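# Transfer the hose to the empty hooks opposite

## Task

Take the hose off the hooks it hangs on now and hang it on the two empty hooks on the wall across the room. At the end it must be resting motionless with no part touching the floor, supported by the hooks alone and not by the robot. Release it and back the robot away. The robot must stay upright and not end up leaning; falling or tilting means failure.

## Robot and tools

ROBOT. A Rainbow Robotics RB-Y1: a differential base (two drive wheels plus two rear casters, 0.66 m long, 0.58 m wide, front edge 0.10 m ahead of the wheel axle), a folding torso (called the leg below the chest), a pan/tilt head, and two seven-joint arms, each ending in a parallel gripper. Each arm is rated for 3 kg. The base cannot strafe.

FRAMES. Base frame: origin on the floor midway between the drive wheels, x forward, y to the robot's left, z up. The reported chest, left_hand and right_hand are given in this frame. A hand point is the spot between its finger pads; the fingers point along the hand's -z and close along its x. Printed hand positions get less accurate the farther the arm reaches. The odometry frame is the base frame at the start. base_odometry counts only wheel rotation, so slipping looks like travel. Its heading runs from -3.142 to 3.142 and is positive to the left.

execute_actions. Arguments: actions (a list holding one action, or empty to just read state and images) and cameras (any of head_camera, left_wrist_camera, right_wrist_camera, or all; omitted or null gives all, [] gives none; an unknown name rejects the call). An action may contain:
- base: exactly one of translate_m (a relative drive in metres from where the base is now, positive forward, -3 to 3) or rotate_rad (a relative turn in place in radians, positive counter-clockwise seen from above, -3.2 to 3.2). A drive or turn needing more than 8.667 s is rejected.
- joints: a single dictionary, keyed by joint name, of absolute targets (radians; grippers in metres of pad opening). Ranges: torso_squat_rad 0 to 1.2 (larger lowers the chest); torso_shift_rad -0.3 to 0.6 (positive pushes the hips forward); torso_pitch_rad -0.2 to 1.4 (positive leans forward); torso_yaw_rad -1.5 to 1.5 (positive left); shoulder_pitch -2.356 to 2.356 (0 hanging, negative raises the arm forward); left_shoulder_roll_rad 0 to 3.141 and right_shoulder_roll_rad -3.141 to 0 (both lift the arm outward); shoulder_yaw -2.094 to 2.094; elbow -2.617 to 0.01 (negative bends); forearm_roll -3.141 to 3.141; wrist_pitch -1.57 to 1.919 (negative tips the hand forward); hand_roll -2.705 to 2.705; gripper_m 0 to 0.1; head_pan_rad -0.523 to 0.523 (positive left); head_tilt_rad -0.35 to 1.57 (positive down). Arm joints have left_ and right_ prefixes and the same sign meanings on both sides except roll. Done tolerance is ±0.02 rad, ±0.004 m for grippers. Extra torso limits: squat+shift <= 1.52; squat-shift+pitch <= 1.57; shift+0.5 pitch-0.4 squat <= 0.7; shift+0.3 pitch-0.5 squat <= 0.39; breaking one leaves the torso short and off_target.
- speeds: caps for this action only, translate_m 0.05 to 0.4 m/s, rotate_rad 0.1 to 1.509 rad/s (defaults are the maxima).
- min_time_s: 0.1 to 8, a lower bound on each arm/head motion's duration.
An action runs at most 15 s. Joints or base left out of an action may still be driving toward an earlier target. Any bad key or out-of-range value rejects the whole call and nothing moves.

wait(seconds 0 to 10): commands nothing, lets the world run, returns state and images. zoom_image(camera, region [x0, y0, x1, y1] in pixels, at most 504 by 504): enlarges part of that camera's latest full image; the head image is 896x504, wrist images 644x364. read_manual(section "licences") only returns licence text. finished_scene(scene number) ends the scene irreversibly and reports success.

RESULTS. A pictures line lists the cameras in image order. base_status and joint_status give each motion's outcome: done (for the base, the wheels turned as far as asked, slip or not); off_target (resting short, maybe still pushing); limit_stop_at_<name> (a built-in limit stopped it); contact_stop (hit something firm, stalled under load, or pinned an arm); time_out; stopped_with_arm (torso halted because an arm hit); limit_stop_at_own_body (a guard halted an arm or torso just before touching the robot's body; move them apart); not_followed, with a "joint command not followed" line and usually a cause, when an arm-collision check withheld that arm's targets (the gripper part still runs, and withheld targets may be retried later). A stop in one member halts its whole group (the four torso joints; the seven joints of one arm) and drops their targets. on_its_own covers what this call did not command; "held at" is a held target, not a position. MOTOR HOT warns from 65 °C; OVER-TEMPERATURE FAULT brakes an arm and skips the rest of the call, with limit_stop_at_motor_heat on cut-short keys. A torque fault freezes everything 10 s; resend targets afterwards.

CAUTIONS. To grip, command an opening at least 0.005 m under the object's width; off_target is then expected. After a stop, first back the arms off, then the torso, in separate actions; if both hands share one object and the torso stops instantly with nothing in the way, resend all arm joints at their current readings, then the torso command. Never let the arms or grippers strike or squeeze each other. The base keeps driving into furniture, and a bent leg can protrude ahead of the base and shove the robot backward unseen by odometry. Heavy loads held far forward can tip the robot. Avoid dropping or slamming the hose. The robot keeps its last command while you are composing replies, and base moves are measured from the last reported state.

Each tool is called after ">>>" as name(argument=value, ...) on one line, values as JSON.

## Session

>>> execute_actions(actions=[])

Scene clock: 0.00 s.
base_odometry: x=+0.000 y=+0.000 heading=+0.000 (m, m, rad; odometry frame)
base_status: not commanded
joint_positions: torso_squat_rad=+0.350 torso_shift_rad=+0.000 torso_pitch_rad=+0.002 torso_yaw_rad=+0.000 left_shoulder_pitch_rad=+0.051 left_shoulder_roll_rad=+0.037 left_shoulder_yaw_rad=+0.049 left_elbow_rad=-0.232 left_forearm_roll_rad=+0.037 left_wrist_pitch_rad=-0.010 left_hand_roll_rad=+0.045 left_gripper_m=+0.099 right_shoulder_pitch_rad=-0.030 right_shoulder_roll_rad=-0.027 right_shoulder_yaw_rad=-0.026 right_elbow_rad=-0.202 right_forearm_roll_rad=-0.004 right_wrist_pitch_rad=-0.035 right_hand_roll_rad=-0.005 right_gripper_m=+0.100 head_pan_rad=+0.000 head_tilt_rad=+0.400
joint_status: not commanded
chest: x=-0.2273 y=-0.0005 z=+1.2475 quat_wxyz=(+1.000, +0.000, +0.001, +0.000) (m; base frame)
left_hand: x=-0.1507 y=+0.2552 z=+0.5675 quat_wxyz=(+0.993, +0.019, -0.097, +0.071) (m; base frame)
right_hand: x=-0.1008 y=-0.2426 z=+0.5738 quat_wxyz=(+0.991, -0.014, -0.132, -0.011) (m; base frame)
pictures: head_camera, left_wrist_camera, right_wrist_camera
Images, in order (width x height): head_camera 896x504, left_wrist_camera 644x364, right_wrist_camera 644x364.

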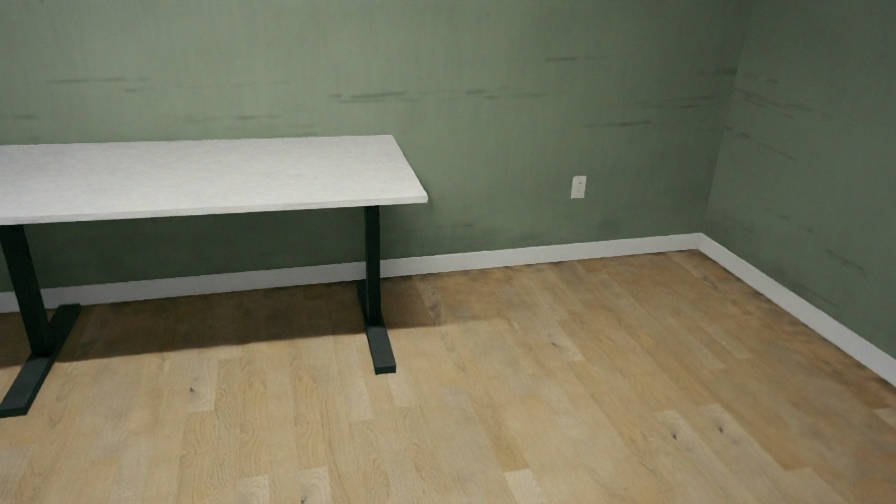

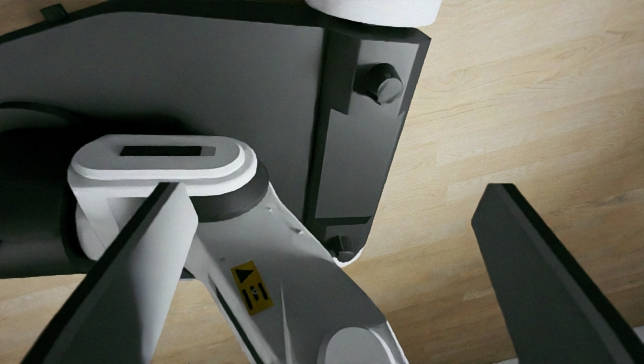

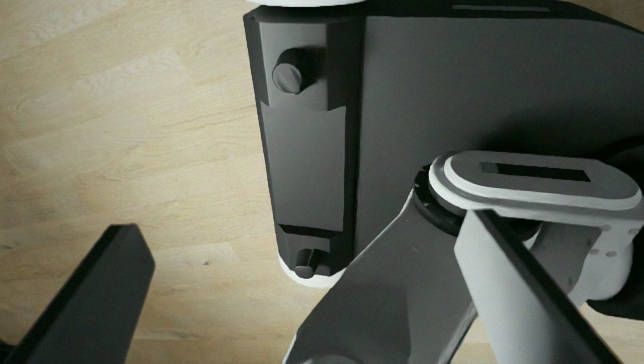

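>>> execute_actions(actions=[{"base": {"rotate_rad": -1.3}, "joints": {"head_tilt_rad": 0.2}}], cameras=["head_camera"])

Scene clock: 3.73 s.
base_odometry: x=+0.000 y=+0.000 heading=-1.299 (m, m, rad; odometry frame)
base_status: done
joint_positions: torso_squat_rad=+0.350 torso_shift_rad=+0.000 torso_pitch_rad=+0.002 torso_yaw_rad=+0.000 left_shoulder_pitch_rad=+0.051 left_shoulder_roll_rad=+0.037 left_shoulder_yaw_rad=+0.049 left_elbow_rad=-0.232 left_forearm_roll_rad=+0.037 left_wrist_pitch_rad=-0.010 left_hand_roll_rad=+0.045 left_gripper_m=+0.099 right_shoulder_pitch_rad=-0.030 right_shoulder_roll_rad=-0.027 right_shoulder_yaw_rad=-0.026 right_elbow_rad=-0.202 right_forearm_roll_rad=-0.004 right_wrist_pitch_rad=-0.035 right_hand_roll_rad=-0.005 right_gripper_m=+0.100 head_pan_rad=+0.000 head_tilt_rad=+0.200
joint_status: all done
chest: x=-0.2273 y=-0.0005 z=+1.2475 quat_wxyz=(+1.000, +0.000, +0.001, +0.000) (m; base frame)
left_hand: x=-0.1507 y=+0.2552 z=+0.5675 quat_wxyz=(+0.993, +0.019, -0.097, +0.071) (m; base frame)
right_hand: x=-0.1008 y=-0.2426 z=+0.5738 quat_wxyz=(+0.991, -0.014, -0.132, -0.011) (m; base frame)
pictures: head_camera
camera_calibration (this result's frames):
head_camera: T_world_to_cam=[[0.0604758, -0.997327, 0.041003, -0.0552998], [-0.242026, -0.0545035, -0.968738, 1.41283], [0.968383, 0.0486614, -0.244676, 0.499384], [0, 0, 0, 1]] pos_world=[-0.138309, -0.00244856, 1.49311]
Images, in order (width x height): head_camera 896x504.

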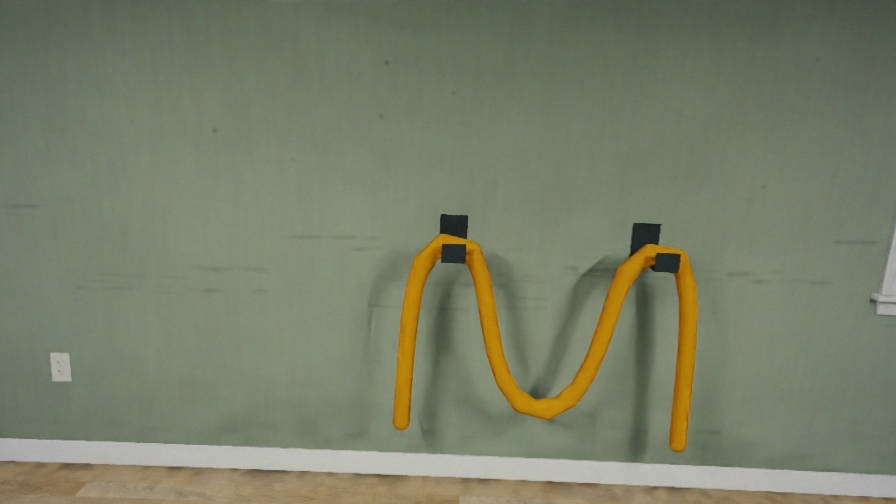

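>>> zoom_image(camera="head_camera", region=[360, 190, 760, 500])

>>> execute_actions(actions=[{"base": {"rotate_rad": 2.7}, "joints": {"head_tilt_rad": 0.2, "head_pan_rad": 0.45}}], cameras=["head_camera"])

Region (360, 190, 760, 500) of head_camera's 896x504 image, scaled by 1.260, with more detail than that image has; it fills the top 391 rows of this view, and the rest is white.

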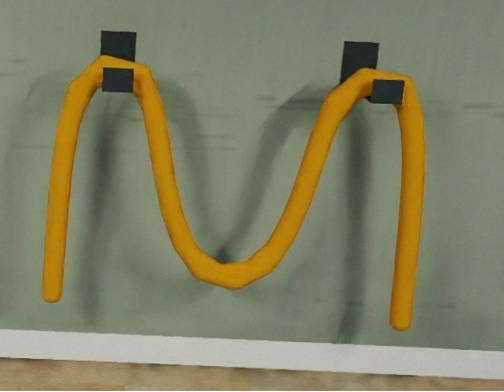

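Scene clock: 10.03 s.
base_odometry: x=+0.000 y=+0.000 heading=+1.400 (m, m, rad; odometry frame)
base_status: done
joint_positions: torso_squat_rad=+0.350 torso_shift_rad=+0.000 torso_pitch_rad=+0.001 torso_yaw_rad=+0.000 left_shoulder_pitch_rad=+0.051 left_shoulder_roll_rad=+0.037 left_shoulder_yaw_rad=+0.049 left_elbow_rad=-0.232 left_forearm_roll_rad=+0.037 left_wrist_pitch_rad=-0.010 left_hand_roll_rad=+0.045 left_gripper_m=+0.099 right_shoulder_pitch_rad=-0.030 right_shoulder_roll_rad=-0.027 right_shoulder_yaw_rad=-0.026 right_elbow_rad=-0.202 right_forearm_roll_rad=-0.004 right_wrist_pitch_rad=-0.035 right_hand_roll_rad=-0.005 right_gripper_m=+0.100 head_pan_rad=+0.450 head_tilt_rad=+0.200
joint_status: all done
chest: x=-0.2273 y=-0.0005 z=+1.2475 quat_wxyz=(+1.000, +0.000, +0.001, +0.000) (m; base frame)
left_hand: x=-0.1508 y=+0.2552 z=+0.5675 quat_wxyz=(+0.993, +0.019, -0.097, +0.071) (m; base frame)
right_hand: x=-0.1008 y=-0.2426 z=+0.5738 quat_wxyz=(+0.991, -0.014, -0.132, -0.011) (m; base frame)
pictures: head_camera
camera_calibration (this result's frames):
head_camera: T_world_to_cam=[[0.487858, -0.871988, 0.0403966, 0.0332538], [-0.194245, -0.15356, -0.968859, 1.42272], [0.851036, 0.464819, -0.244295, 0.475112], [0, 0, 0, 1]] pos_world=[-0.144205, 0.0266287, 1.49314]
Images, in order (width x height): head_camera 896x504.

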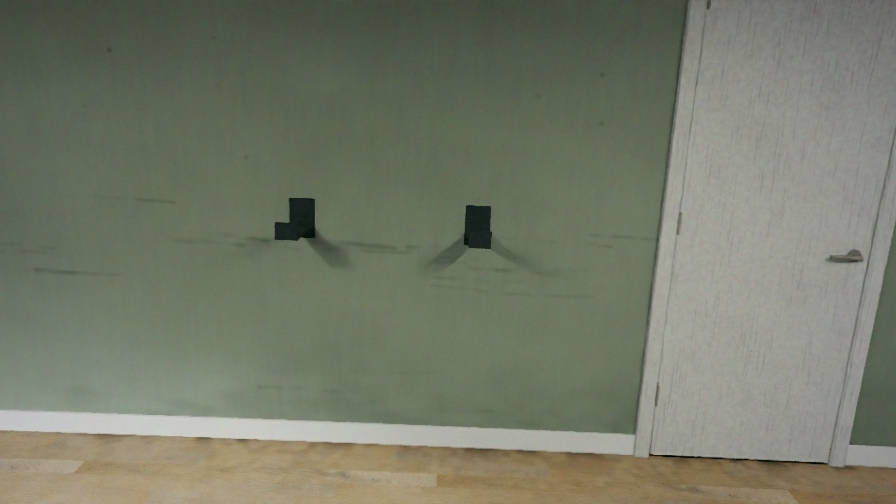

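>>> execute_actions(actions=[{"base": {"rotate_rad": -2.917}, "joints": {"head_tilt_rad": 0.3, "head_pan_rad": 0.0, "torso_squat_rad": 0.85, "left_shoulder_pitch_rad": 0, "left_shoulder_roll_rad": 0.85, "left_shoulder_yaw_rad": 0, "left_elbow_rad": -1.571, "left_forearm_roll_rad": 0, "left_wrist_pitch_rad": 0, "left_hand_roll_rad": -0.72, "right_shoulder_pitch_rad": 0, "right_shoulder_roll_rad": -0.85, "right_shoulder_yaw_rad": 0, "right_elbow_rad": -1.571, "right_forearm_roll_rad": 0, "right_wrist_pitch_rad": 0, "right_hand_roll_rad": 0.72}, "min_time_s": 3}], cameras=[])

>>> execute_actions(actions=[{"base": {"translate_m": 1.351}}], cameras=[])

>>> execute_actions(actions=[{"base": {"rotate_rad": 0.276}}])

Scene clock: 20.83 s.
base_odometry: x=+0.000 y=+0.000 heading=-1.516 (m, m, rad; odometry frame)
base_status: done
joint_positions: torso_squat_rad=+0.850 torso_shift_rad=+0.000 torso_pitch_rad=+0.001 torso_yaw_rad=+0.000 left_shoulder_pitch_rad=+0.000 left_shoulder_roll_rad=+0.850 left_shoulder_yaw_rad=+0.000 left_elbow_rad=-1.571 left_forearm_roll_rad=+0.000 left_wrist_pitch_rad=+0.000 left_hand_roll_rad=-0.720 left_gripper_m=+0.099 right_shoulder_pitch_rad=+0.000 right_shoulder_roll_rad=-0.850 right_shoulder_yaw_rad=+0.000 right_elbow_rad=-1.571 right_forearm_roll_rad=+0.000 right_wrist_pitch_rad=+0.000 right_hand_roll_rad=+0.720 right_gripper_m=+0.100 head_pan_rad=+0.000 head_tilt_rad=+0.300
joint_status: all done
chest: x=-0.2275 y=-0.0004 z=+1.0519 quat_wxyz=(+1.000, +0.000, +0.001, +0.000) (m; base frame)
left_hand: x=+0.2900 y=+0.4502 z=+0.9289 quat_wxyz=(+0.500, +0.499, -0.500, -0.500) (m; base frame)
right_hand: x=+0.2900 y=-0.4511 z=+0.9289 quat_wxyz=(+0.501, -0.500, -0.500, +0.500) (m; base frame)
pictures: none
No camera images: the call's "cameras" was empty. Leave "cameras" out to get every camera's image.

Scene clock: 25.80 s.
base_odometry: x=+0.073 y=-1.349 heading=-1.517 (m, m, rad; odometry frame)
base_status: done
joint_positions: torso_squat_rad=+0.850 torso_shift_rad=+0.000 torso_pitch_rad=+0.002 torso_yaw_rad=+0.000 left_shoulder_pitch_rad=+0.000 left_shoulder_roll_rad=+0.850 left_shoulder_yaw_rad=+0.000 left_elbow_rad=-1.571 left_forearm_roll_rad=+0.000 left_wrist_pitch_rad=+0.000 left_hand_roll_rad=-0.720 left_gripper_m=+0.099 right_shoulder_pitch_rad=+0.000 right_shoulder_roll_rad=-0.850 right_shoulder_yaw_rad=+0.000 right_elbow_rad=-1.571 right_forearm_roll_rad=+0.000 right_wrist_pitch_rad=+0.000 right_hand_roll_rad=+0.720 right_gripper_m=+0.100 head_pan_rad=+0.000 head_tilt_rad=+0.300
joint_status: not commanded
chest: x=-0.2273 y=-0.0004 z=+1.0519 quat_wxyz=(+1.000, +0.000, +0.001, +0.000) (m; base frame)
left_hand: x=+0.2902 y=+0.4501 z=+0.9288 quat_wxyz=(+0.500, +0.499, -0.500, -0.500) (m; base frame)
right_hand: x=+0.2901 y=-0.4511 z=+0.9286 quat_wxyz=(+0.501, -0.499, -0.500, +0.500) (m; base frame)
pictures: none
No camera images: the call's "cameras" was empty. Leave "cameras" out to get every camera's image.

Scene clock: 27.73 s.
base_odometry: x=+0.073 y=-1.349 heading=-1.241 (m, m, rad; odometry frame)
base_status: done
joint_positions: torso_squat_rad=+0.850 torso_shift_rad=+0.000 torso_pitch_rad=+0.002 torso_yaw_rad=+0.000 left_shoulder_pitch_rad=+0.000 left_shoulder_roll_rad=+0.850 left_shoulder_yaw_rad=+0.000 left_elbow_rad=-1.571 left_forearm_roll_rad=+0.000 left_wrist_pitch_rad=+0.000 left_hand_roll_rad=-0.720 left_gripper_m=+0.099 right_shoulder_pitch_rad=+0.000 right_shoulder_roll_rad=-0.850 right_shoulder_yaw_rad=+0.000 right_elbow_rad=-1.571 right_forearm_roll_rad=+0.000 right_wrist_pitch_rad=+0.000 right_hand_roll_rad=+0.720 right_gripper_m=+0.100 head_pan_rad=+0.000 head_tilt_rad=+0.300
joint_status: not commanded
chest: x=-0.2273 y=-0.0004 z=+1.0519 quat_wxyz=(+1.000, +0.000, +0.001, +0.000) (m; base frame)
left_hand: x=+0.2902 y=+0.4501 z=+0.9288 quat_wxyz=(+0.500, +0.499, -0.500, -0.500) (m; base frame)
right_hand: x=+0.2901 y=-0.4511 z=+0.9286 quat_wxyz=(+0.501, -0.499, -0.500, +0.500) (m; base frame)
pictures: head_camera, left_wrist_camera, right_wrist_camera
camera_calibration (this result's frames):
head_camera: T_world_to_cam=[[0.0639612, -0.997347, 0.0347536, -0.0386479], [-0.3375, -0.054391, -0.939753, 1.16746], [0.93915, 0.0483784, -0.340084, 0.565001], [0, 0, 0, 1]] pos_world=[-0.134129, -0.00237967, 1.29062]
left_wrist_camera: T_world_to_cam=[[0.0173186, -0.99962, -0.0214399, 0.469526], [-0.64288, 0.00529009, -0.765948, 0.927281], [0.765771, 0.0270485, -0.642545, 0.445235], [0, 0, 0, 1]] pos_world=[0.247052, 0.452399, 1.0064]
right_wrist_camera: T_world_to_cam=[[-0.050376, -0.998721, -0.00430621, -0.439933], [-0.625875, 0.0349289, -0.779141, 0.959069], [0.778295, -0.0365549, -0.626834, 0.424176], [0, 0, 0, 1]] pos_world=[0.247961, -0.457364, 1.01124]
Images, in order (width x height): head_camera 896x504, left_wrist_camera 644x364, right_wrist_camera 644x364.

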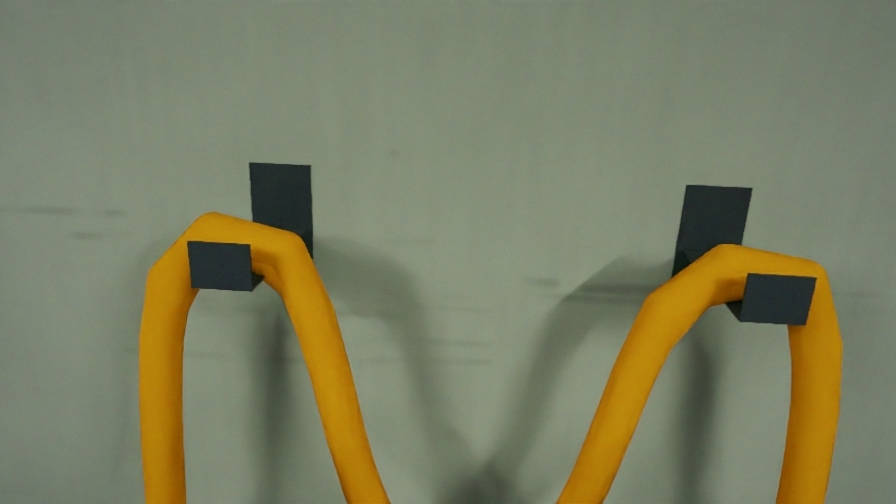

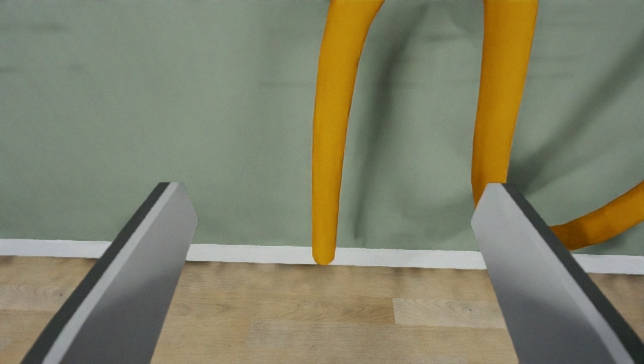

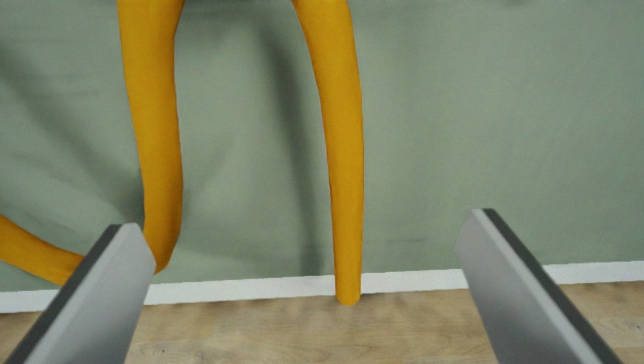

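>>> execute_actions(actions=[{"joints": {"head_tilt_rad": 0.55, "torso_squat_rad": 0.2, "left_shoulder_pitch_rad": -1.223, "left_shoulder_roll_rad": 0.399, "left_shoulder_yaw_rad": 0.385, "left_elbow_rad": -0.637, "left_forearm_roll_rad": 0, "left_wrist_pitch_rad": 1.9, "left_hand_roll_rad": -0.172, "right_shoulder_pitch_rad": -1.311, "right_shoulder_roll_rad": -0.553, "right_shoulder_yaw_rad": -0.4, "right_elbow_rad": -0.347, "right_forearm_roll_rad": 0, "right_wrist_pitch_rad": 1.75, "right_hand_roll_rad": 0.284}}], cameras=[])

>>> execute_actions(actions=[{"base": {"translate_m": 0.33}}])

Scene clock: 39.10 s.
base_odometry: x=+0.073 y=-1.349 heading=-1.241 (m, m, rad; odometry frame)
base_status: not commanded
joint_positions: torso_squat_rad=+0.200 torso_shift_rad=+0.000 torso_pitch_rad=+0.002 torso_yaw_rad=+0.000 left_shoulder_pitch_rad=-1.223 left_shoulder_roll_rad=+0.399 left_shoulder_yaw_rad=+0.385 left_elbow_rad=-0.637 left_forearm_roll_rad=+0.000 left_wrist_pitch_rad=+1.900 left_hand_roll_rad=-0.172 left_gripper_m=+0.099 right_shoulder_pitch_rad=-1.311 right_shoulder_roll_rad=-0.553 right_shoulder_yaw_rad=-0.400 right_elbow_rad=-0.347 right_forearm_roll_rad=+0.000 right_wrist_pitch_rad=+1.750 right_hand_roll_rad=+0.284 right_gripper_m=+0.100 head_pan_rad=+0.000 head_tilt_rad=+0.550
joint_status: all done
chest: x=-0.2272 y=-0.0005 z=+1.2760 quat_wxyz=(+1.000, +0.000, +0.001, +0.000) (m; base frame)
left_hand: x=+0.2896 y=+0.3093 z=+1.1243 quat_wxyz=(+1.000, +0.000, +0.001, +0.000) (m; base frame)
right_hand: x=+0.2858 y=-0.3706 z=+1.1242 quat_wxyz=(+1.000, +0.000, +0.001, +0.000) (m; base frame)
pictures: none
No camera images: the call's "cameras" was empty. Leave "cameras" out to get every camera's image.

Scene clock: 41.20 s.
base_odometry: x=+0.180 y=-1.661 heading=-1.241 (m, m, rad; odometry frame)
base_status: done
joint_positions: torso_squat_rad=+0.200 torso_shift_rad=+0.000 torso_pitch_rad=+0.002 torso_yaw_rad=+0.000 left_shoulder_pitch_rad=-1.223 left_shoulder_roll_rad=+0.399 left_shoulder_yaw_rad=+0.385 left_elbow_rad=-0.637 left_forearm_roll_rad=+0.000 left_wrist_pitch_rad=+1.900 left_hand_roll_rad=-0.172 left_gripper_m=+0.099 right_shoulder_pitch_rad=-1.311 right_shoulder_roll_rad=-0.553 right_shoulder_yaw_rad=-0.400 right_elbow_rad=-0.347 right_forearm_roll_rad=+0.000 right_wrist_pitch_rad=+1.750 right_hand_roll_rad=+0.284 right_gripper_m=+0.100 head_pan_rad=+0.000 head_tilt_rad=+0.550
joint_status: not commanded
chest: x=-0.2272 y=-0.0005 z=+1.2760 quat_wxyz=(+1.000, +0.000, +0.001, +0.000) (m; base frame)
left_hand: x=+0.2896 y=+0.3093 z=+1.1242 quat_wxyz=(+1.000, +0.000, +0.001, +0.000) (m; base frame)
right_hand: x=+0.2858 y=-0.3706 z=+1.1242 quat_wxyz=(+1.000, +0.000, +0.001, +0.000) (m; base frame)
pictures: head_camera, left_wrist_camera, right_wrist_camera
camera_calibration (this result's frames):
head_camera: T_world_to_cam=[[0.0706526, -0.997341, 0.0178371, -0.0202256], [-0.559562, -0.0544305, -0.826999, 1.16614], [0.825772, 0.0484487, -0.56192, 0.945274], [0, 0, 0, 1]] pos_world=[-0.126622, -0.00249541, 1.49593]
left_wrist_camera: T_world_to_cam=[[0.999576, -0.0221634, -0.0189055, -0.256706], [-0.00486348, -0.766831, 0.641831, -0.451248], [-0.0287224, -0.641466, -0.766613, 1.15139], [0, 0, 0, 1]] pos_world=[0.287473, 0.386855, 1.16744]
right_wrist_camera: T_world_to_cam=[[-0.998659, 0.00335895, 0.0516702, 0.220539], [0.0349618, 0.779815, 0.625033, -0.38544], [-0.0381937, 0.626001, -0.778886, 1.20283], [0, 0, 0, 1]] pos_world=[0.27966, -0.453142, 1.16639]
Images, in order (width x height): head_camera 896x504, left_wrist_camera 644x364, right_wrist_camera 644x364.

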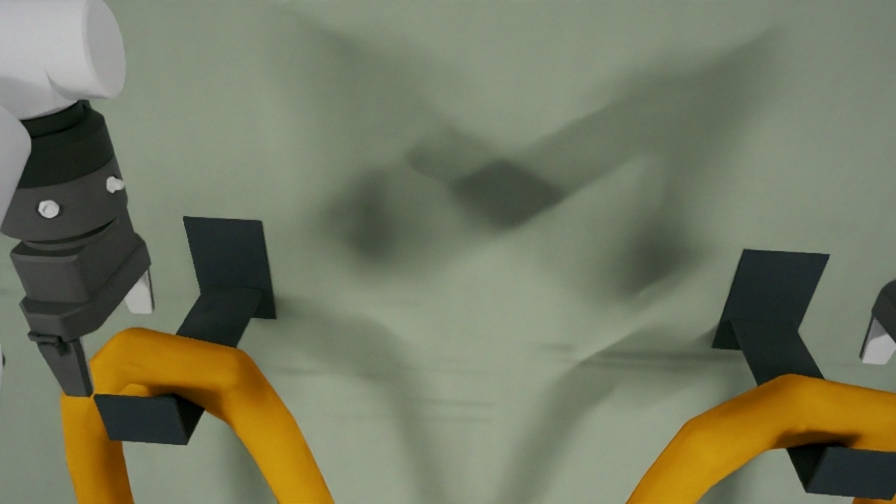

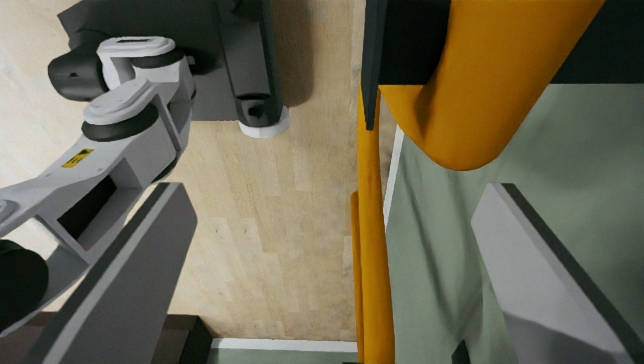

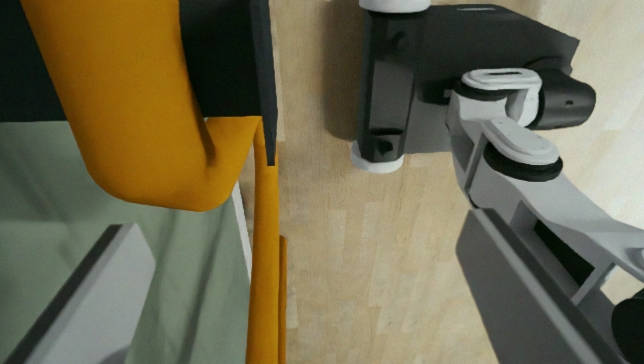

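>>> execute_actions(actions=[{"base": {"translate_m": 0.097}, "joints": {"head_tilt_rad": 0.75, "torso_squat_rad": 0.42, "left_shoulder_pitch_rad": -1.205, "left_shoulder_roll_rad": 0.442, "left_shoulder_yaw_rad": 0.401, "left_hand_roll_rad": -0.221}}])

Scene clock: 44.53 s.
base_odometry: x=+0.211 y=-1.753 heading=-1.241 (m, m, rad; odometry frame)
base_status: done
joint_positions: torso_squat_rad=+0.420 torso_shift_rad=+0.000 torso_pitch_rad=+0.001 torso_yaw_rad=+0.000 left_shoulder_pitch_rad=-1.205 left_shoulder_roll_rad=+0.442 left_shoulder_yaw_rad=+0.401 left_elbow_rad=-0.637 left_forearm_roll_rad=+0.000 left_wrist_pitch_rad=+1.900 left_hand_roll_rad=-0.221 left_gripper_m=+0.099 right_shoulder_pitch_rad=-1.311 right_shoulder_roll_rad=-0.553 right_shoulder_yaw_rad=-0.400 right_elbow_rad=-0.347 right_forearm_roll_rad=+0.000 right_wrist_pitch_rad=+1.750 right_hand_roll_rad=+0.284 right_gripper_m=+0.100 head_pan_rad=+0.000 head_tilt_rad=+0.750
joint_status: all done
chest: x=-0.2273 y=-0.0005 z=+1.2291 quat_wxyz=(+1.000, +0.000, +0.001, +0.000) (m; base frame)
left_hand: x=+0.2845 y=+0.3346 z=+1.0773 quat_wxyz=(+1.000, +0.000, +0.001, +0.000) (m; base frame)
right_hand: x=+0.2858 y=-0.3705 z=+1.0774 quat_wxyz=(+1.000, +0.000, +0.001, +0.000) (m; base frame)
pictures: head_camera, left_wrist_camera, right_wrist_camera
camera_calibration (this result's frames):
head_camera: T_world_to_cam=[[0.0728432, -0.997338, 0.00342932, 0.00168883], [-0.712564, -0.0544492, -0.699491, 0.913686], [0.697815, 0.0485095, -0.714633, 1.11108], [0, 0, 0, 1]] pos_world=[-0.124394, -0.00246434, 1.43313]
left_wrist_camera: T_world_to_cam=[[0.999577, -0.0221057, -0.0188744, -0.251938], [-0.00484163, -0.766885, 0.641767, -0.40179], [-0.0286612, -0.641404, -0.766668, 1.13153], [0, 0, 0, 1]] pos_world=[0.282317, 0.412071, 1.12061]
right_wrist_camera: T_world_to_cam=[[-0.99867, 0.00326577, 0.0514455, 0.223092], [0.0347491, 0.779807, 0.625054, -0.356238], [-0.0380763, 0.626011, -0.778884, 1.16632], [0, 0, 0, 1]] pos_world=[0.279583, -0.453062, 1.11962]
Images, in order (width x height): head_camera 896x504, left_wrist_camera 644x364, right_wrist_camera 644x364.

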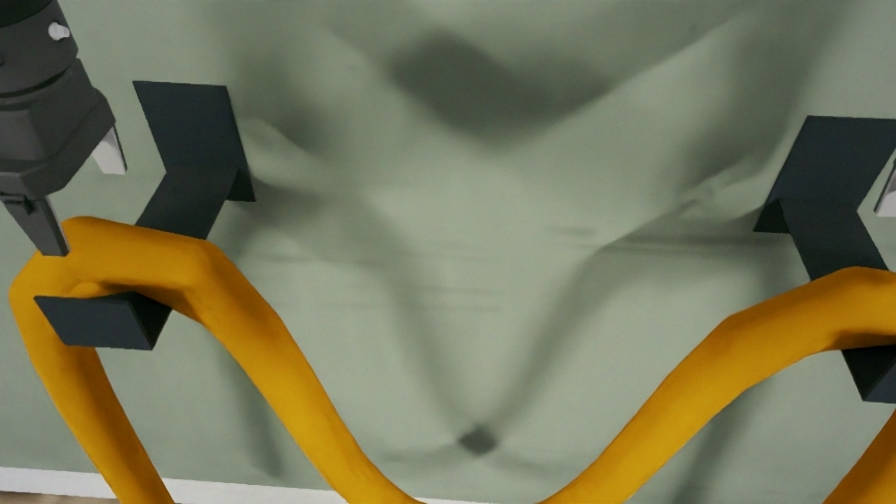

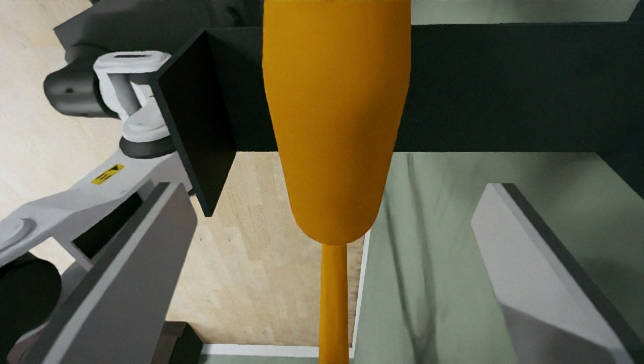

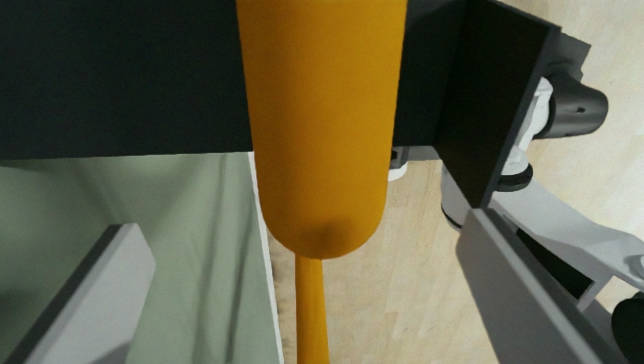

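>>> execute_actions(actions=[{"joints": {"torso_squat_rad": 0.59, "left_wrist_pitch_rad": 1.87, "left_gripper_m": 0.085}}])

Scene clock: 48.07 s.
base_odometry: x=+0.211 y=-1.753 heading=-1.241 (m, m, rad; odometry frame)
base_status: not commanded
joint_positions: torso_squat_rad=+0.590 torso_shift_rad=+0.000 torso_pitch_rad=+0.001 torso_yaw_rad=+0.000 left_shoulder_pitch_rad=-1.205 left_shoulder_roll_rad=+0.442 left_shoulder_yaw_rad=+0.401 left_elbow_rad=-0.637 left_forearm_roll_rad=+0.000 left_wrist_pitch_rad=+1.870 left_hand_roll_rad=-0.221 left_gripper_m=+0.085 right_shoulder_pitch_rad=-1.311 right_shoulder_roll_rad=-0.553 right_shoulder_yaw_rad=-0.400 right_elbow_rad=-0.347 right_forearm_roll_rad=+0.000 right_wrist_pitch_rad=+1.750 right_hand_roll_rad=+0.284 right_gripper_m=+0.100 head_pan_rad=+0.000 head_tilt_rad=+0.750
joint_status: all done
chest: x=-0.2274 y=-0.0005 z=+1.1716 quat_wxyz=(+1.000, +0.000, +0.001, +0.000) (m; base frame)
left_hand: x=+0.2911 y=+0.3361 z=+1.0199 quat_wxyz=(+1.000, +0.003, -0.014, +0.000) (m; base frame)
right_hand: x=+0.2857 y=-0.3705 z=+1.0199 quat_wxyz=(+1.000, +0.000, +0.001, +0.000) (m; base frame)
pictures: head_camera, left_wrist_camera, right_wrist_camera
camera_calibration (this result's frames):
head_camera: T_world_to_cam=[[0.0728429, -0.997338, 0.00343251, 0.00192433], [-0.712533, -0.054449, -0.699523, 0.873463], [0.697847, 0.0485095, -0.714602, 1.07], [0, 0, 0, 1]] pos_world=[-0.124465, -0.0024267, 1.37562]
left_wrist_camera: T_world_to_cam=[[0.999704, -0.0220765, 0.0101879, -0.289343], [-0.0235123, -0.771078, 0.636306, -0.351305], [-0.00619175, -0.636357, -0.771369, 1.08526], [0, 0, 0, 1]] pos_world=[0.287718, 0.413344, 1.06362]
right_wrist_camera: T_world_to_cam=[[-0.998673, 0.00326575, 0.0513995, 0.226043], [0.0347204, 0.779806, 0.625058, -0.320334], [-0.0380403, 0.626013, -0.778884, 1.12152], [0, 0, 0, 1]] pos_world=[0.279528, -0.453024, 1.06214]
Images, in order (width x height): head_camera 896x504, left_wrist_camera 644x364, right_wrist_camera 644x364.

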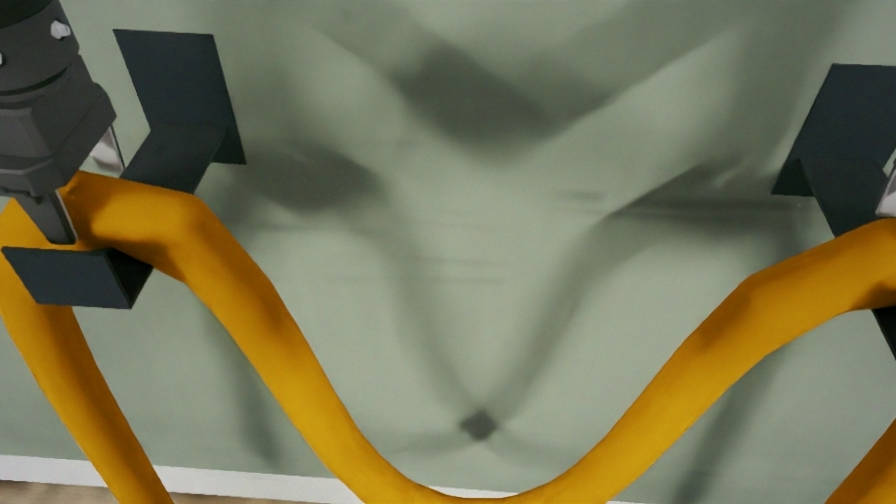

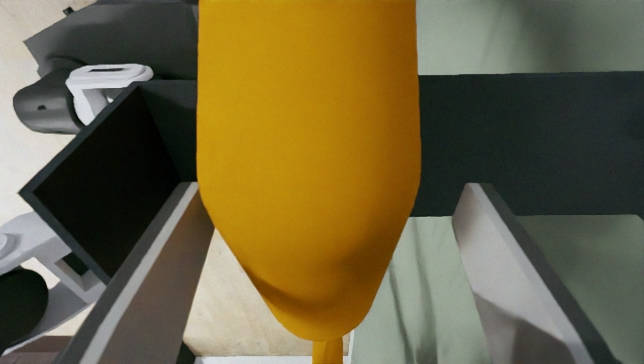

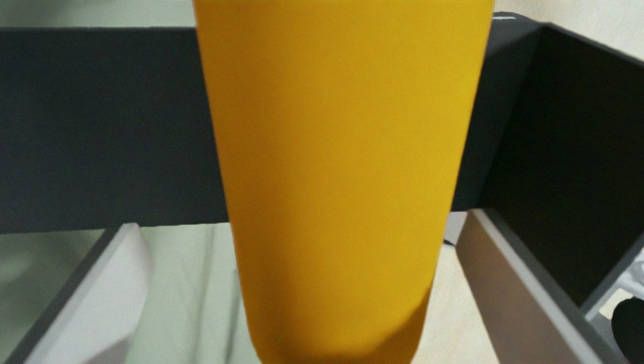

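>>> execute_actions(actions=[{"joints": {"torso_squat_rad": 0.655}}])

Scene clock: 49.53 s.
base_odometry: x=+0.211 y=-1.753 heading=-1.241 (m, m, rad; odometry frame)
base_status: not commanded
joint_positions: torso_squat_rad=+0.655 torso_shift_rad=+0.000 torso_pitch_rad=+0.001 torso_yaw_rad=+0.000 left_shoulder_pitch_rad=-1.206 left_shoulder_roll_rad=+0.442 left_shoulder_yaw_rad=+0.401 left_elbow_rad=-0.638 left_forearm_roll_rad=+0.000 left_wrist_pitch_rad=+1.870 left_hand_roll_rad=-0.221 left_gripper_m=+0.085 right_shoulder_pitch_rad=-1.313 right_shoulder_roll_rad=-0.554 right_shoulder_yaw_rad=-0.400 right_elbow_rad=-0.348 right_forearm_roll_rad=+0.000 right_wrist_pitch_rad=+1.750 right_hand_roll_rad=+0.284 right_gripper_m=+0.100 head_pan_rad=+0.000 head_tilt_rad=+0.750
joint_status: all done
chest: x=-0.2278 y=-0.0004 z=+1.1450 quat_wxyz=(+1.000, +0.000, +0.000, +0.000) (m; base frame)
left_hand: x=+0.2911 y=+0.3361 z=+0.9944 quat_wxyz=(+1.000, +0.003, -0.015, +0.000) (m; base frame)
right_hand: x=+0.2860 y=-0.3703 z=+0.9951 quat_wxyz=(+1.000, +0.000, -0.001, +0.000) (m; base frame)
pictures: head_camera, left_wrist_camera, right_wrist_camera
camera_calibration (this result's frames):
head_camera: T_world_to_cam=[[0.0728395, -0.997337, 0.00359108, 0.00192835], [-0.711936, -0.0545164, -0.700126, 0.855399], [0.698457, 0.0484402, -0.714011, 1.05079], [0, 0, 0, 1]] pos_world=[-0.125084, -0.00234402, 1.34916]
left_wrist_camera: T_world_to_cam=[[0.999677, -0.0221904, 0.0123619, -0.291177], [-0.0249843, -0.771142, 0.636173, -0.33443], [-0.00458411, -0.636276, -0.771448, 1.06514], [0, 0, 0, 1]] pos_world=[0.28761, 0.413367, 1.03805]
right_wrist_camera: T_world_to_cam=[[-0.998849, 0.00296391, 0.0478716, 0.231106], [0.0322682, 0.779964, 0.624992, -0.304102], [-0.0354857, 0.625817, -0.779162, 1.10152], [0, 0, 0, 1]] pos_world=[0.279741, -0.452843, 1.03726]
Images, in order (width x height): head_camera 896x504, left_wrist_camera 644x364, right_wrist_camera 644x364.

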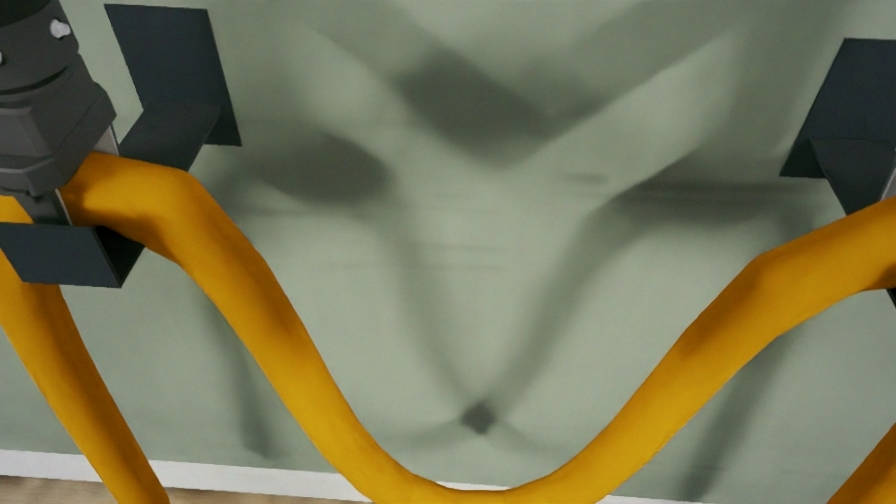

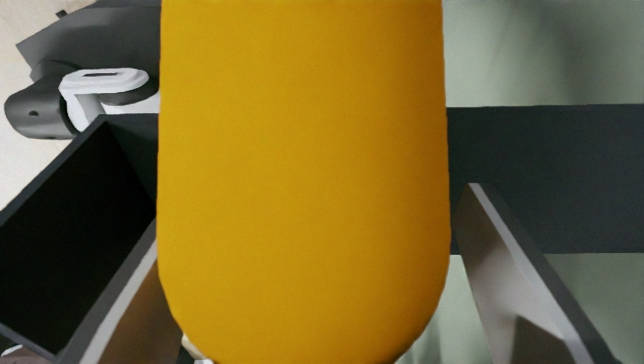

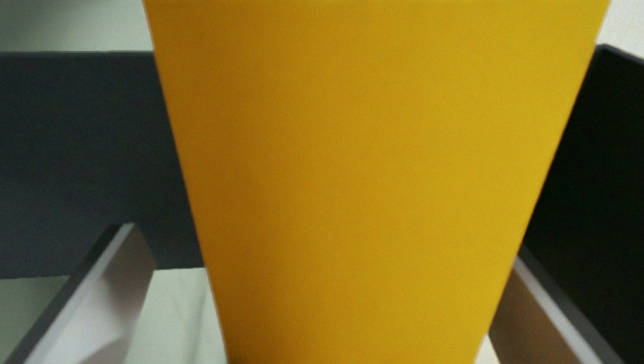

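>>> execute_actions(actions=[{"joints": {"left_gripper_m": 0.04, "right_gripper_m": 0.04, "torso_squat_rad": 0.645}}], cameras=["head_camera"])

Scene clock: 50.80 s.
base_odometry: x=+0.211 y=-1.753 heading=-1.241 (m, m, rad; odometry frame)
base_status: not commanded
joint_positions: torso_squat_rad=+0.645 torso_shift_rad=+0.000 torso_pitch_rad=+0.001 torso_yaw_rad=+0.000 left_shoulder_pitch_rad=-1.205 left_shoulder_roll_rad=+0.442 left_shoulder_yaw_rad=+0.401 left_elbow_rad=-0.637 left_forearm_roll_rad=+0.000 left_wrist_pitch_rad=+1.870 left_hand_roll_rad=-0.221 left_gripper_m=+0.059 right_shoulder_pitch_rad=-1.312 right_shoulder_roll_rad=-0.553 right_shoulder_yaw_rad=-0.400 right_elbow_rad=-0.347 right_forearm_roll_rad=+0.000 right_wrist_pitch_rad=+1.750 right_hand_roll_rad=+0.284 right_gripper_m=+0.059 head_pan_rad=+0.000 head_tilt_rad=+0.750
joint_status: left_gripper_m off_target (ended at +0.059, target +0.040); right_gripper_m off_target (ended at +0.059, target +0.040); the others done
chest: x=-0.2274 y=-0.0004 z=+1.1493 quat_wxyz=(+1.000, +0.000, +0.001, +0.000) (m; base frame)
left_hand: x=+0.2911 y=+0.3362 z=+0.9978 quat_wxyz=(+1.000, +0.003, -0.014, +0.000) (m; base frame)
right_hand: x=+0.2857 y=-0.3705 z=+0.9981 quat_wxyz=(+1.000, +0.000, +0.000, +0.000) (m; base frame)
pictures: head_camera
camera_calibration (this result's frames):
head_camera: T_world_to_cam=[[0.0728437, -0.997337, 0.00352602, 0.00195654], [-0.712493, -0.0545124, -0.699559, 0.857869], [0.697888, 0.0484462, -0.714566, 1.05408], [0, 0, 0, 1]] pos_world=[-0.124545, -0.00235016, 1.35333]
Images, in order (width x height): head_camera 896x504.

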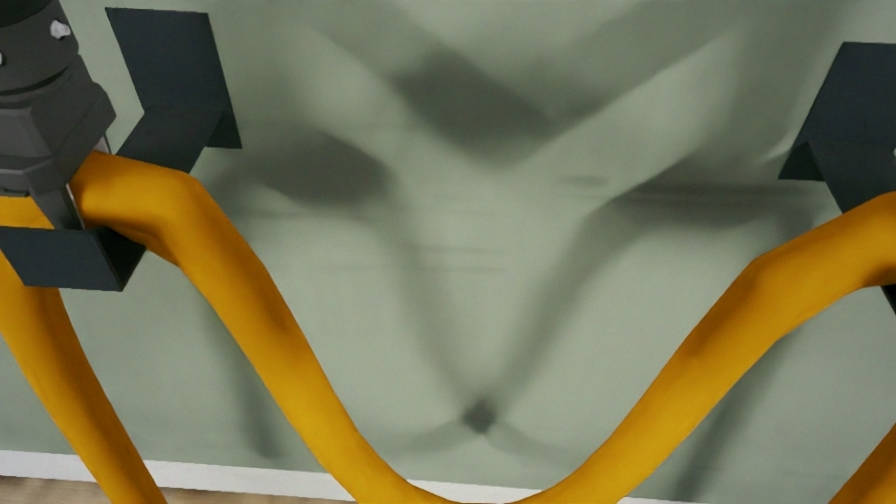

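>>> execute_actions(actions=[{"joints": {"torso_squat_rad": 0.1, "head_tilt_rad": 0.9}}])

Scene clock: 53.60 s.
base_odometry: x=+0.211 y=-1.753 heading=-1.241 (m, m, rad; odometry frame)
base_status: not commanded
joint_positions: torso_squat_rad=+0.100 torso_shift_rad=+0.001 torso_pitch_rad=+0.002 torso_yaw_rad=+0.000 left_shoulder_pitch_rad=-1.204 left_shoulder_roll_rad=+0.442 left_shoulder_yaw_rad=+0.401 left_elbow_rad=-0.637 left_forearm_roll_rad=+0.000 left_wrist_pitch_rad=+1.870 left_hand_roll_rad=-0.221 left_gripper_m=+0.059 right_shoulder_pitch_rad=-1.311 right_shoulder_roll_rad=-0.553 right_shoulder_yaw_rad=-0.400 right_elbow_rad=-0.347 right_forearm_roll_rad=+0.000 right_wrist_pitch_rad=+1.750 right_hand_roll_rad=+0.284 right_gripper_m=+0.059 head_pan_rad=+0.000 head_tilt_rad=+0.900
joint_status: all done
chest: x=-0.2270 y=-0.0005 z=+1.2864 quat_wxyz=(+1.000, +0.000, +0.001, +0.000) (m; base frame)
left_hand: x=+0.2912 y=+0.3362 z=+1.1339 quat_wxyz=(+1.000, +0.003, -0.013, +0.000) (m; base frame)
right_hand: x=+0.2858 y=-0.3705 z=+1.1341 quat_wxyz=(+1.000, +0.000, +0.001, +0.000) (m; base frame)
pictures: head_camera, left_wrist_camera, right_wrist_camera
camera_calibration (this result's frames):
head_camera: T_world_to_cam=[[0.0725732, -0.997335, -0.00749576, 0.017654], [-0.809446, -0.0545069, -0.58466, 0.763597], [0.582693, 0.0484981, -0.811244, 1.27179], [0, 0, 0, 1]] pos_world=[-0.124253, -0.00245101, 1.47831]
left_wrist_camera: T_world_to_cam=[[0.999726, -0.021864, 0.00840107, -0.288581], [-0.0222102, -0.771007, 0.636439, -0.424359], [-0.00743782, -0.636451, -0.771281, 1.17353], [0, 0, 0, 1]] pos_world=[0.287806, 0.413404, 1.17763]
right_wrist_camera: T_world_to_cam=[[-0.998592, 0.00335773, 0.0529419, 0.218516], [0.0357648, 0.779687, 0.625147, -0.392126], [-0.039179, 0.62616, -0.77871, 1.21067], [0, 0, 0, 1]] pos_world=[0.279665, -0.45307, 1.17633]
Images, in order (width x height): head_camera 896x504, left_wrist_camera 644x364, right_wrist_camera 644x364.

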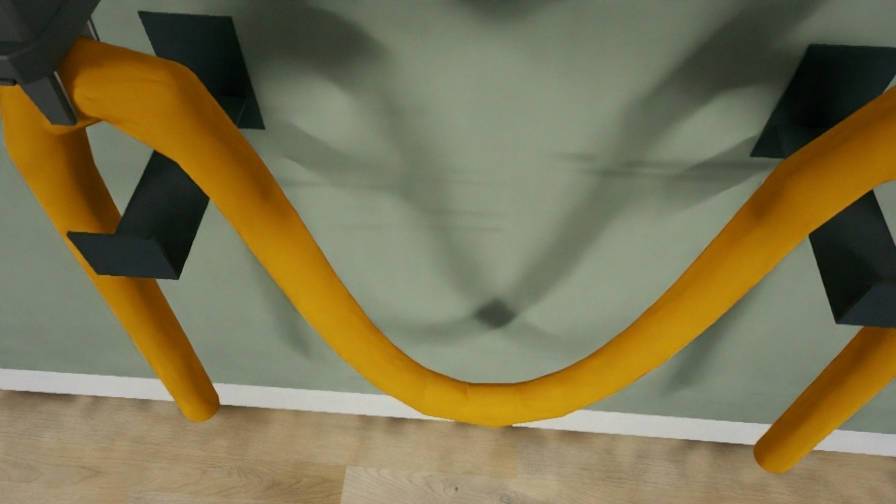

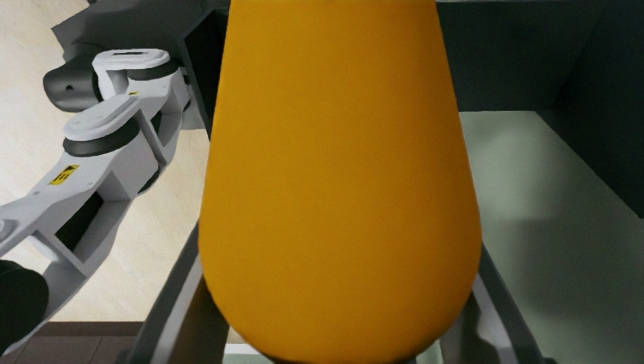

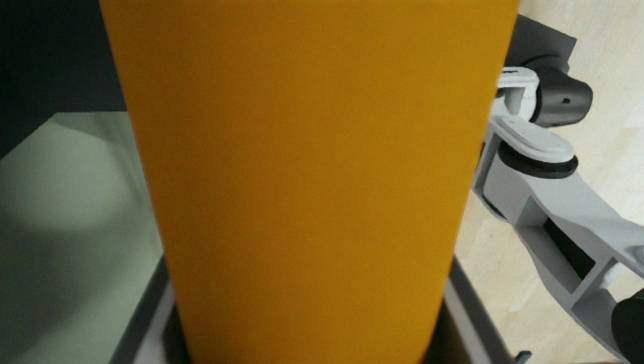

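>>> execute_actions(actions=[{"base": {"translate_m": -0.2}, "speeds": {"translate_m": 0.15}}], cameras=["head_camera"])

Scene clock: 56.57 s.
base_odometry: x=+0.146 y=-1.564 heading=-1.242 (m, m, rad; odometry frame)
base_status: done
joint_positions: torso_squat_rad=+0.100 torso_shift_rad=+0.001 torso_pitch_rad=+0.002 torso_yaw_rad=+0.000 left_shoulder_pitch_rad=-1.204 left_shoulder_roll_rad=+0.442 left_shoulder_yaw_rad=+0.401 left_elbow_rad=-0.637 left_forearm_roll_rad=+0.000 left_wrist_pitch_rad=+1.870 left_hand_roll_rad=-0.221 left_gripper_m=+0.059 right_shoulder_pitch_rad=-1.311 right_shoulder_roll_rad=-0.553 right_shoulder_yaw_rad=-0.400 right_elbow_rad=-0.347 right_forearm_roll_rad=+0.000 right_wrist_pitch_rad=+1.750 right_hand_roll_rad=+0.284 right_gripper_m=+0.059 head_pan_rad=+0.000 head_tilt_rad=+0.900
joint_status: not commanded
chest: x=-0.2270 y=-0.0005 z=+1.2864 quat_wxyz=(+1.000, +0.000, +0.001, +0.000) (m; base frame)
left_hand: x=+0.2911 y=+0.3361 z=+1.1340 quat_wxyz=(+1.000, +0.003, -0.013, +0.000) (m; base frame)
right_hand: x=+0.2857 y=-0.3704 z=+1.1341 quat_wxyz=(+1.000, +0.000, +0.001, +0.000) (m; base frame)
pictures: head_camera
camera_calibration (this result's frames):
head_camera: T_world_to_cam=[[0.0725674, -0.997335, -0.0074862, 0.017645], [-0.809359, -0.0545005, -0.58478, 0.763718], [0.582814, 0.048495, -0.811157, 1.27175], [0, 0, 0, 1]] pos_world=[-0.124349, -0.00245231, 1.47833]
Images, in order (width x height): head_camera 896x504.

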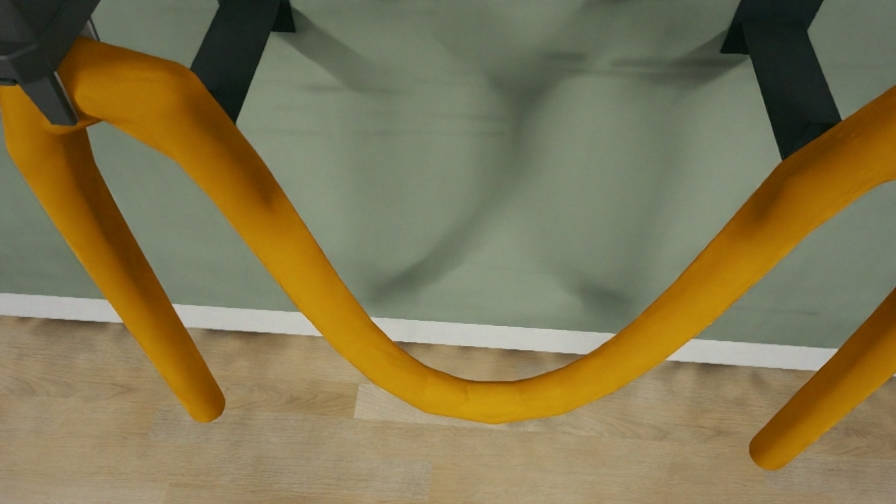

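>>> execute_actions(actions=[{"base": {"translate_m": -0.5}, "joints": {"head_tilt_rad": 0.25}}], cameras=[])

>>> execute_actions(actions=[{"base": {"rotate_rad": 3.14}, "speeds": {"rotate_rad": 1.0}}], cameras=["head_camera"])

Scene clock: 59.47 s.
base_odometry: x=-0.015 y=-1.090 heading=-1.242 (m, m, rad; odometry frame)
base_status: done
joint_positions: torso_squat_rad=+0.100 torso_shift_rad=+0.000 torso_pitch_rad=+0.002 torso_yaw_rad=+0.000 left_shoulder_pitch_rad=-1.204 left_shoulder_roll_rad=+0.442 left_shoulder_yaw_rad=+0.401 left_elbow_rad=-0.637 left_forearm_roll_rad=+0.000 left_wrist_pitch_rad=+1.870 left_hand_roll_rad=-0.221 left_gripper_m=+0.059 right_shoulder_pitch_rad=-1.311 right_shoulder_roll_rad=-0.553 right_shoulder_yaw_rad=-0.400 right_elbow_rad=-0.347 right_forearm_roll_rad=+0.000 right_wrist_pitch_rad=+1.750 right_hand_roll_rad=+0.284 right_gripper_m=+0.059 head_pan_rad=+0.000 head_tilt_rad=+0.250
joint_status: all done
chest: x=-0.2271 y=-0.0005 z=+1.2864 quat_wxyz=(+1.000, +0.000, +0.001, +0.000) (m; base frame)
left_hand: x=+0.2911 y=+0.3361 z=+1.1340 quat_wxyz=(+1.000, +0.003, -0.013, +0.000) (m; base frame)
right_hand: x=+0.2856 y=-0.3704 z=+1.1342 quat_wxyz=(+1.000, +0.000, +0.001, +0.000) (m; base frame)
pictures: none
No camera images: the call's "cameras" was empty. Leave "cameras" out to get every camera's image.

Scene clock: 64.93 s.
base_odometry: x=-0.015 y=-1.090 heading=+1.897 (m, m, rad; odometry frame)
base_status: done
joint_positions: torso_squat_rad=+0.100 torso_shift_rad=+0.000 torso_pitch_rad=+0.002 torso_yaw_rad=+0.000 left_shoulder_pitch_rad=-1.204 left_shoulder_roll_rad=+0.442 left_shoulder_yaw_rad=+0.401 left_elbow_rad=-0.637 left_forearm_roll_rad=+0.000 left_wrist_pitch_rad=+1.870 left_hand_roll_rad=-0.221 left_gripper_m=+0.059 right_shoulder_pitch_rad=-1.311 right_shoulder_roll_rad=-0.553 right_shoulder_yaw_rad=-0.400 right_elbow_rad=-0.347 right_forearm_roll_rad=+0.000 right_wrist_pitch_rad=+1.750 right_hand_roll_rad=+0.284 right_gripper_m=+0.059 head_pan_rad=+0.000 head_tilt_rad=+0.250
joint_status: not commanded
chest: x=-0.2271 y=-0.0005 z=+1.2864 quat_wxyz=(+1.000, +0.000, +0.001, +0.000) (m; base frame)
left_hand: x=+0.2911 y=+0.3360 z=+1.1340 quat_wxyz=(+1.000, +0.003, -0.013, +0.000) (m; base frame)
right_hand: x=+0.2857 y=-0.3705 z=+1.1341 quat_wxyz=(+1.000, +0.000, +0.001, +0.000) (m; base frame)
pictures: head_camera
camera_calibration (this result's frames):
head_camera: T_world_to_cam=[[0.0621233, -0.997347, 0.0379321, -0.0520401], [-0.290402, -0.0544238, -0.955356, 1.42075], [0.954886, 0.0483343, -0.293012, 0.577774], [0, 0, 0, 1]] pos_world=[-0.135886, -0.0025056, 1.52859]
Images, in order (width x height): head_camera 896x504.

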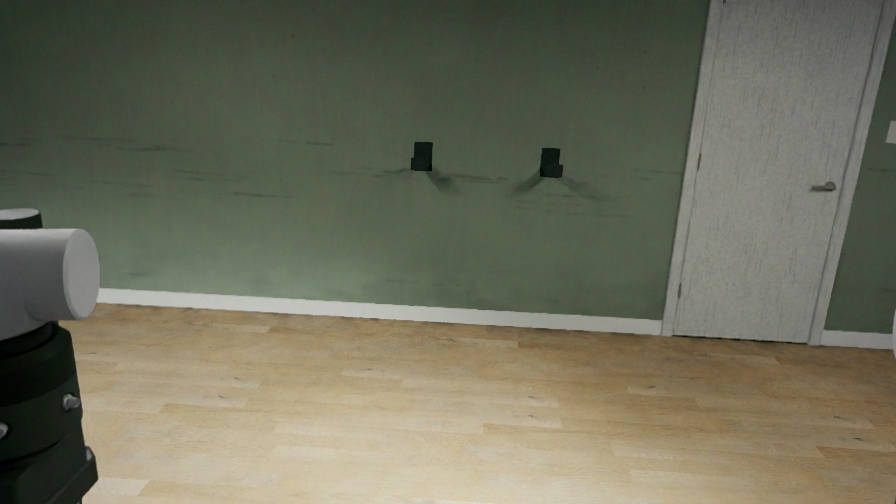

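>>> zoom_image(camera="head_camera", region=[380, 120, 600, 200])

Region (380, 120, 600, 200) of head_camera's 896x504 image, scaled by 2.291, with more detail than that image has; it fills the top 183 rows of this view, and the rest is white.

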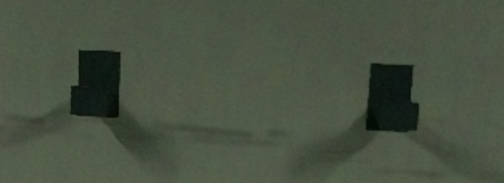

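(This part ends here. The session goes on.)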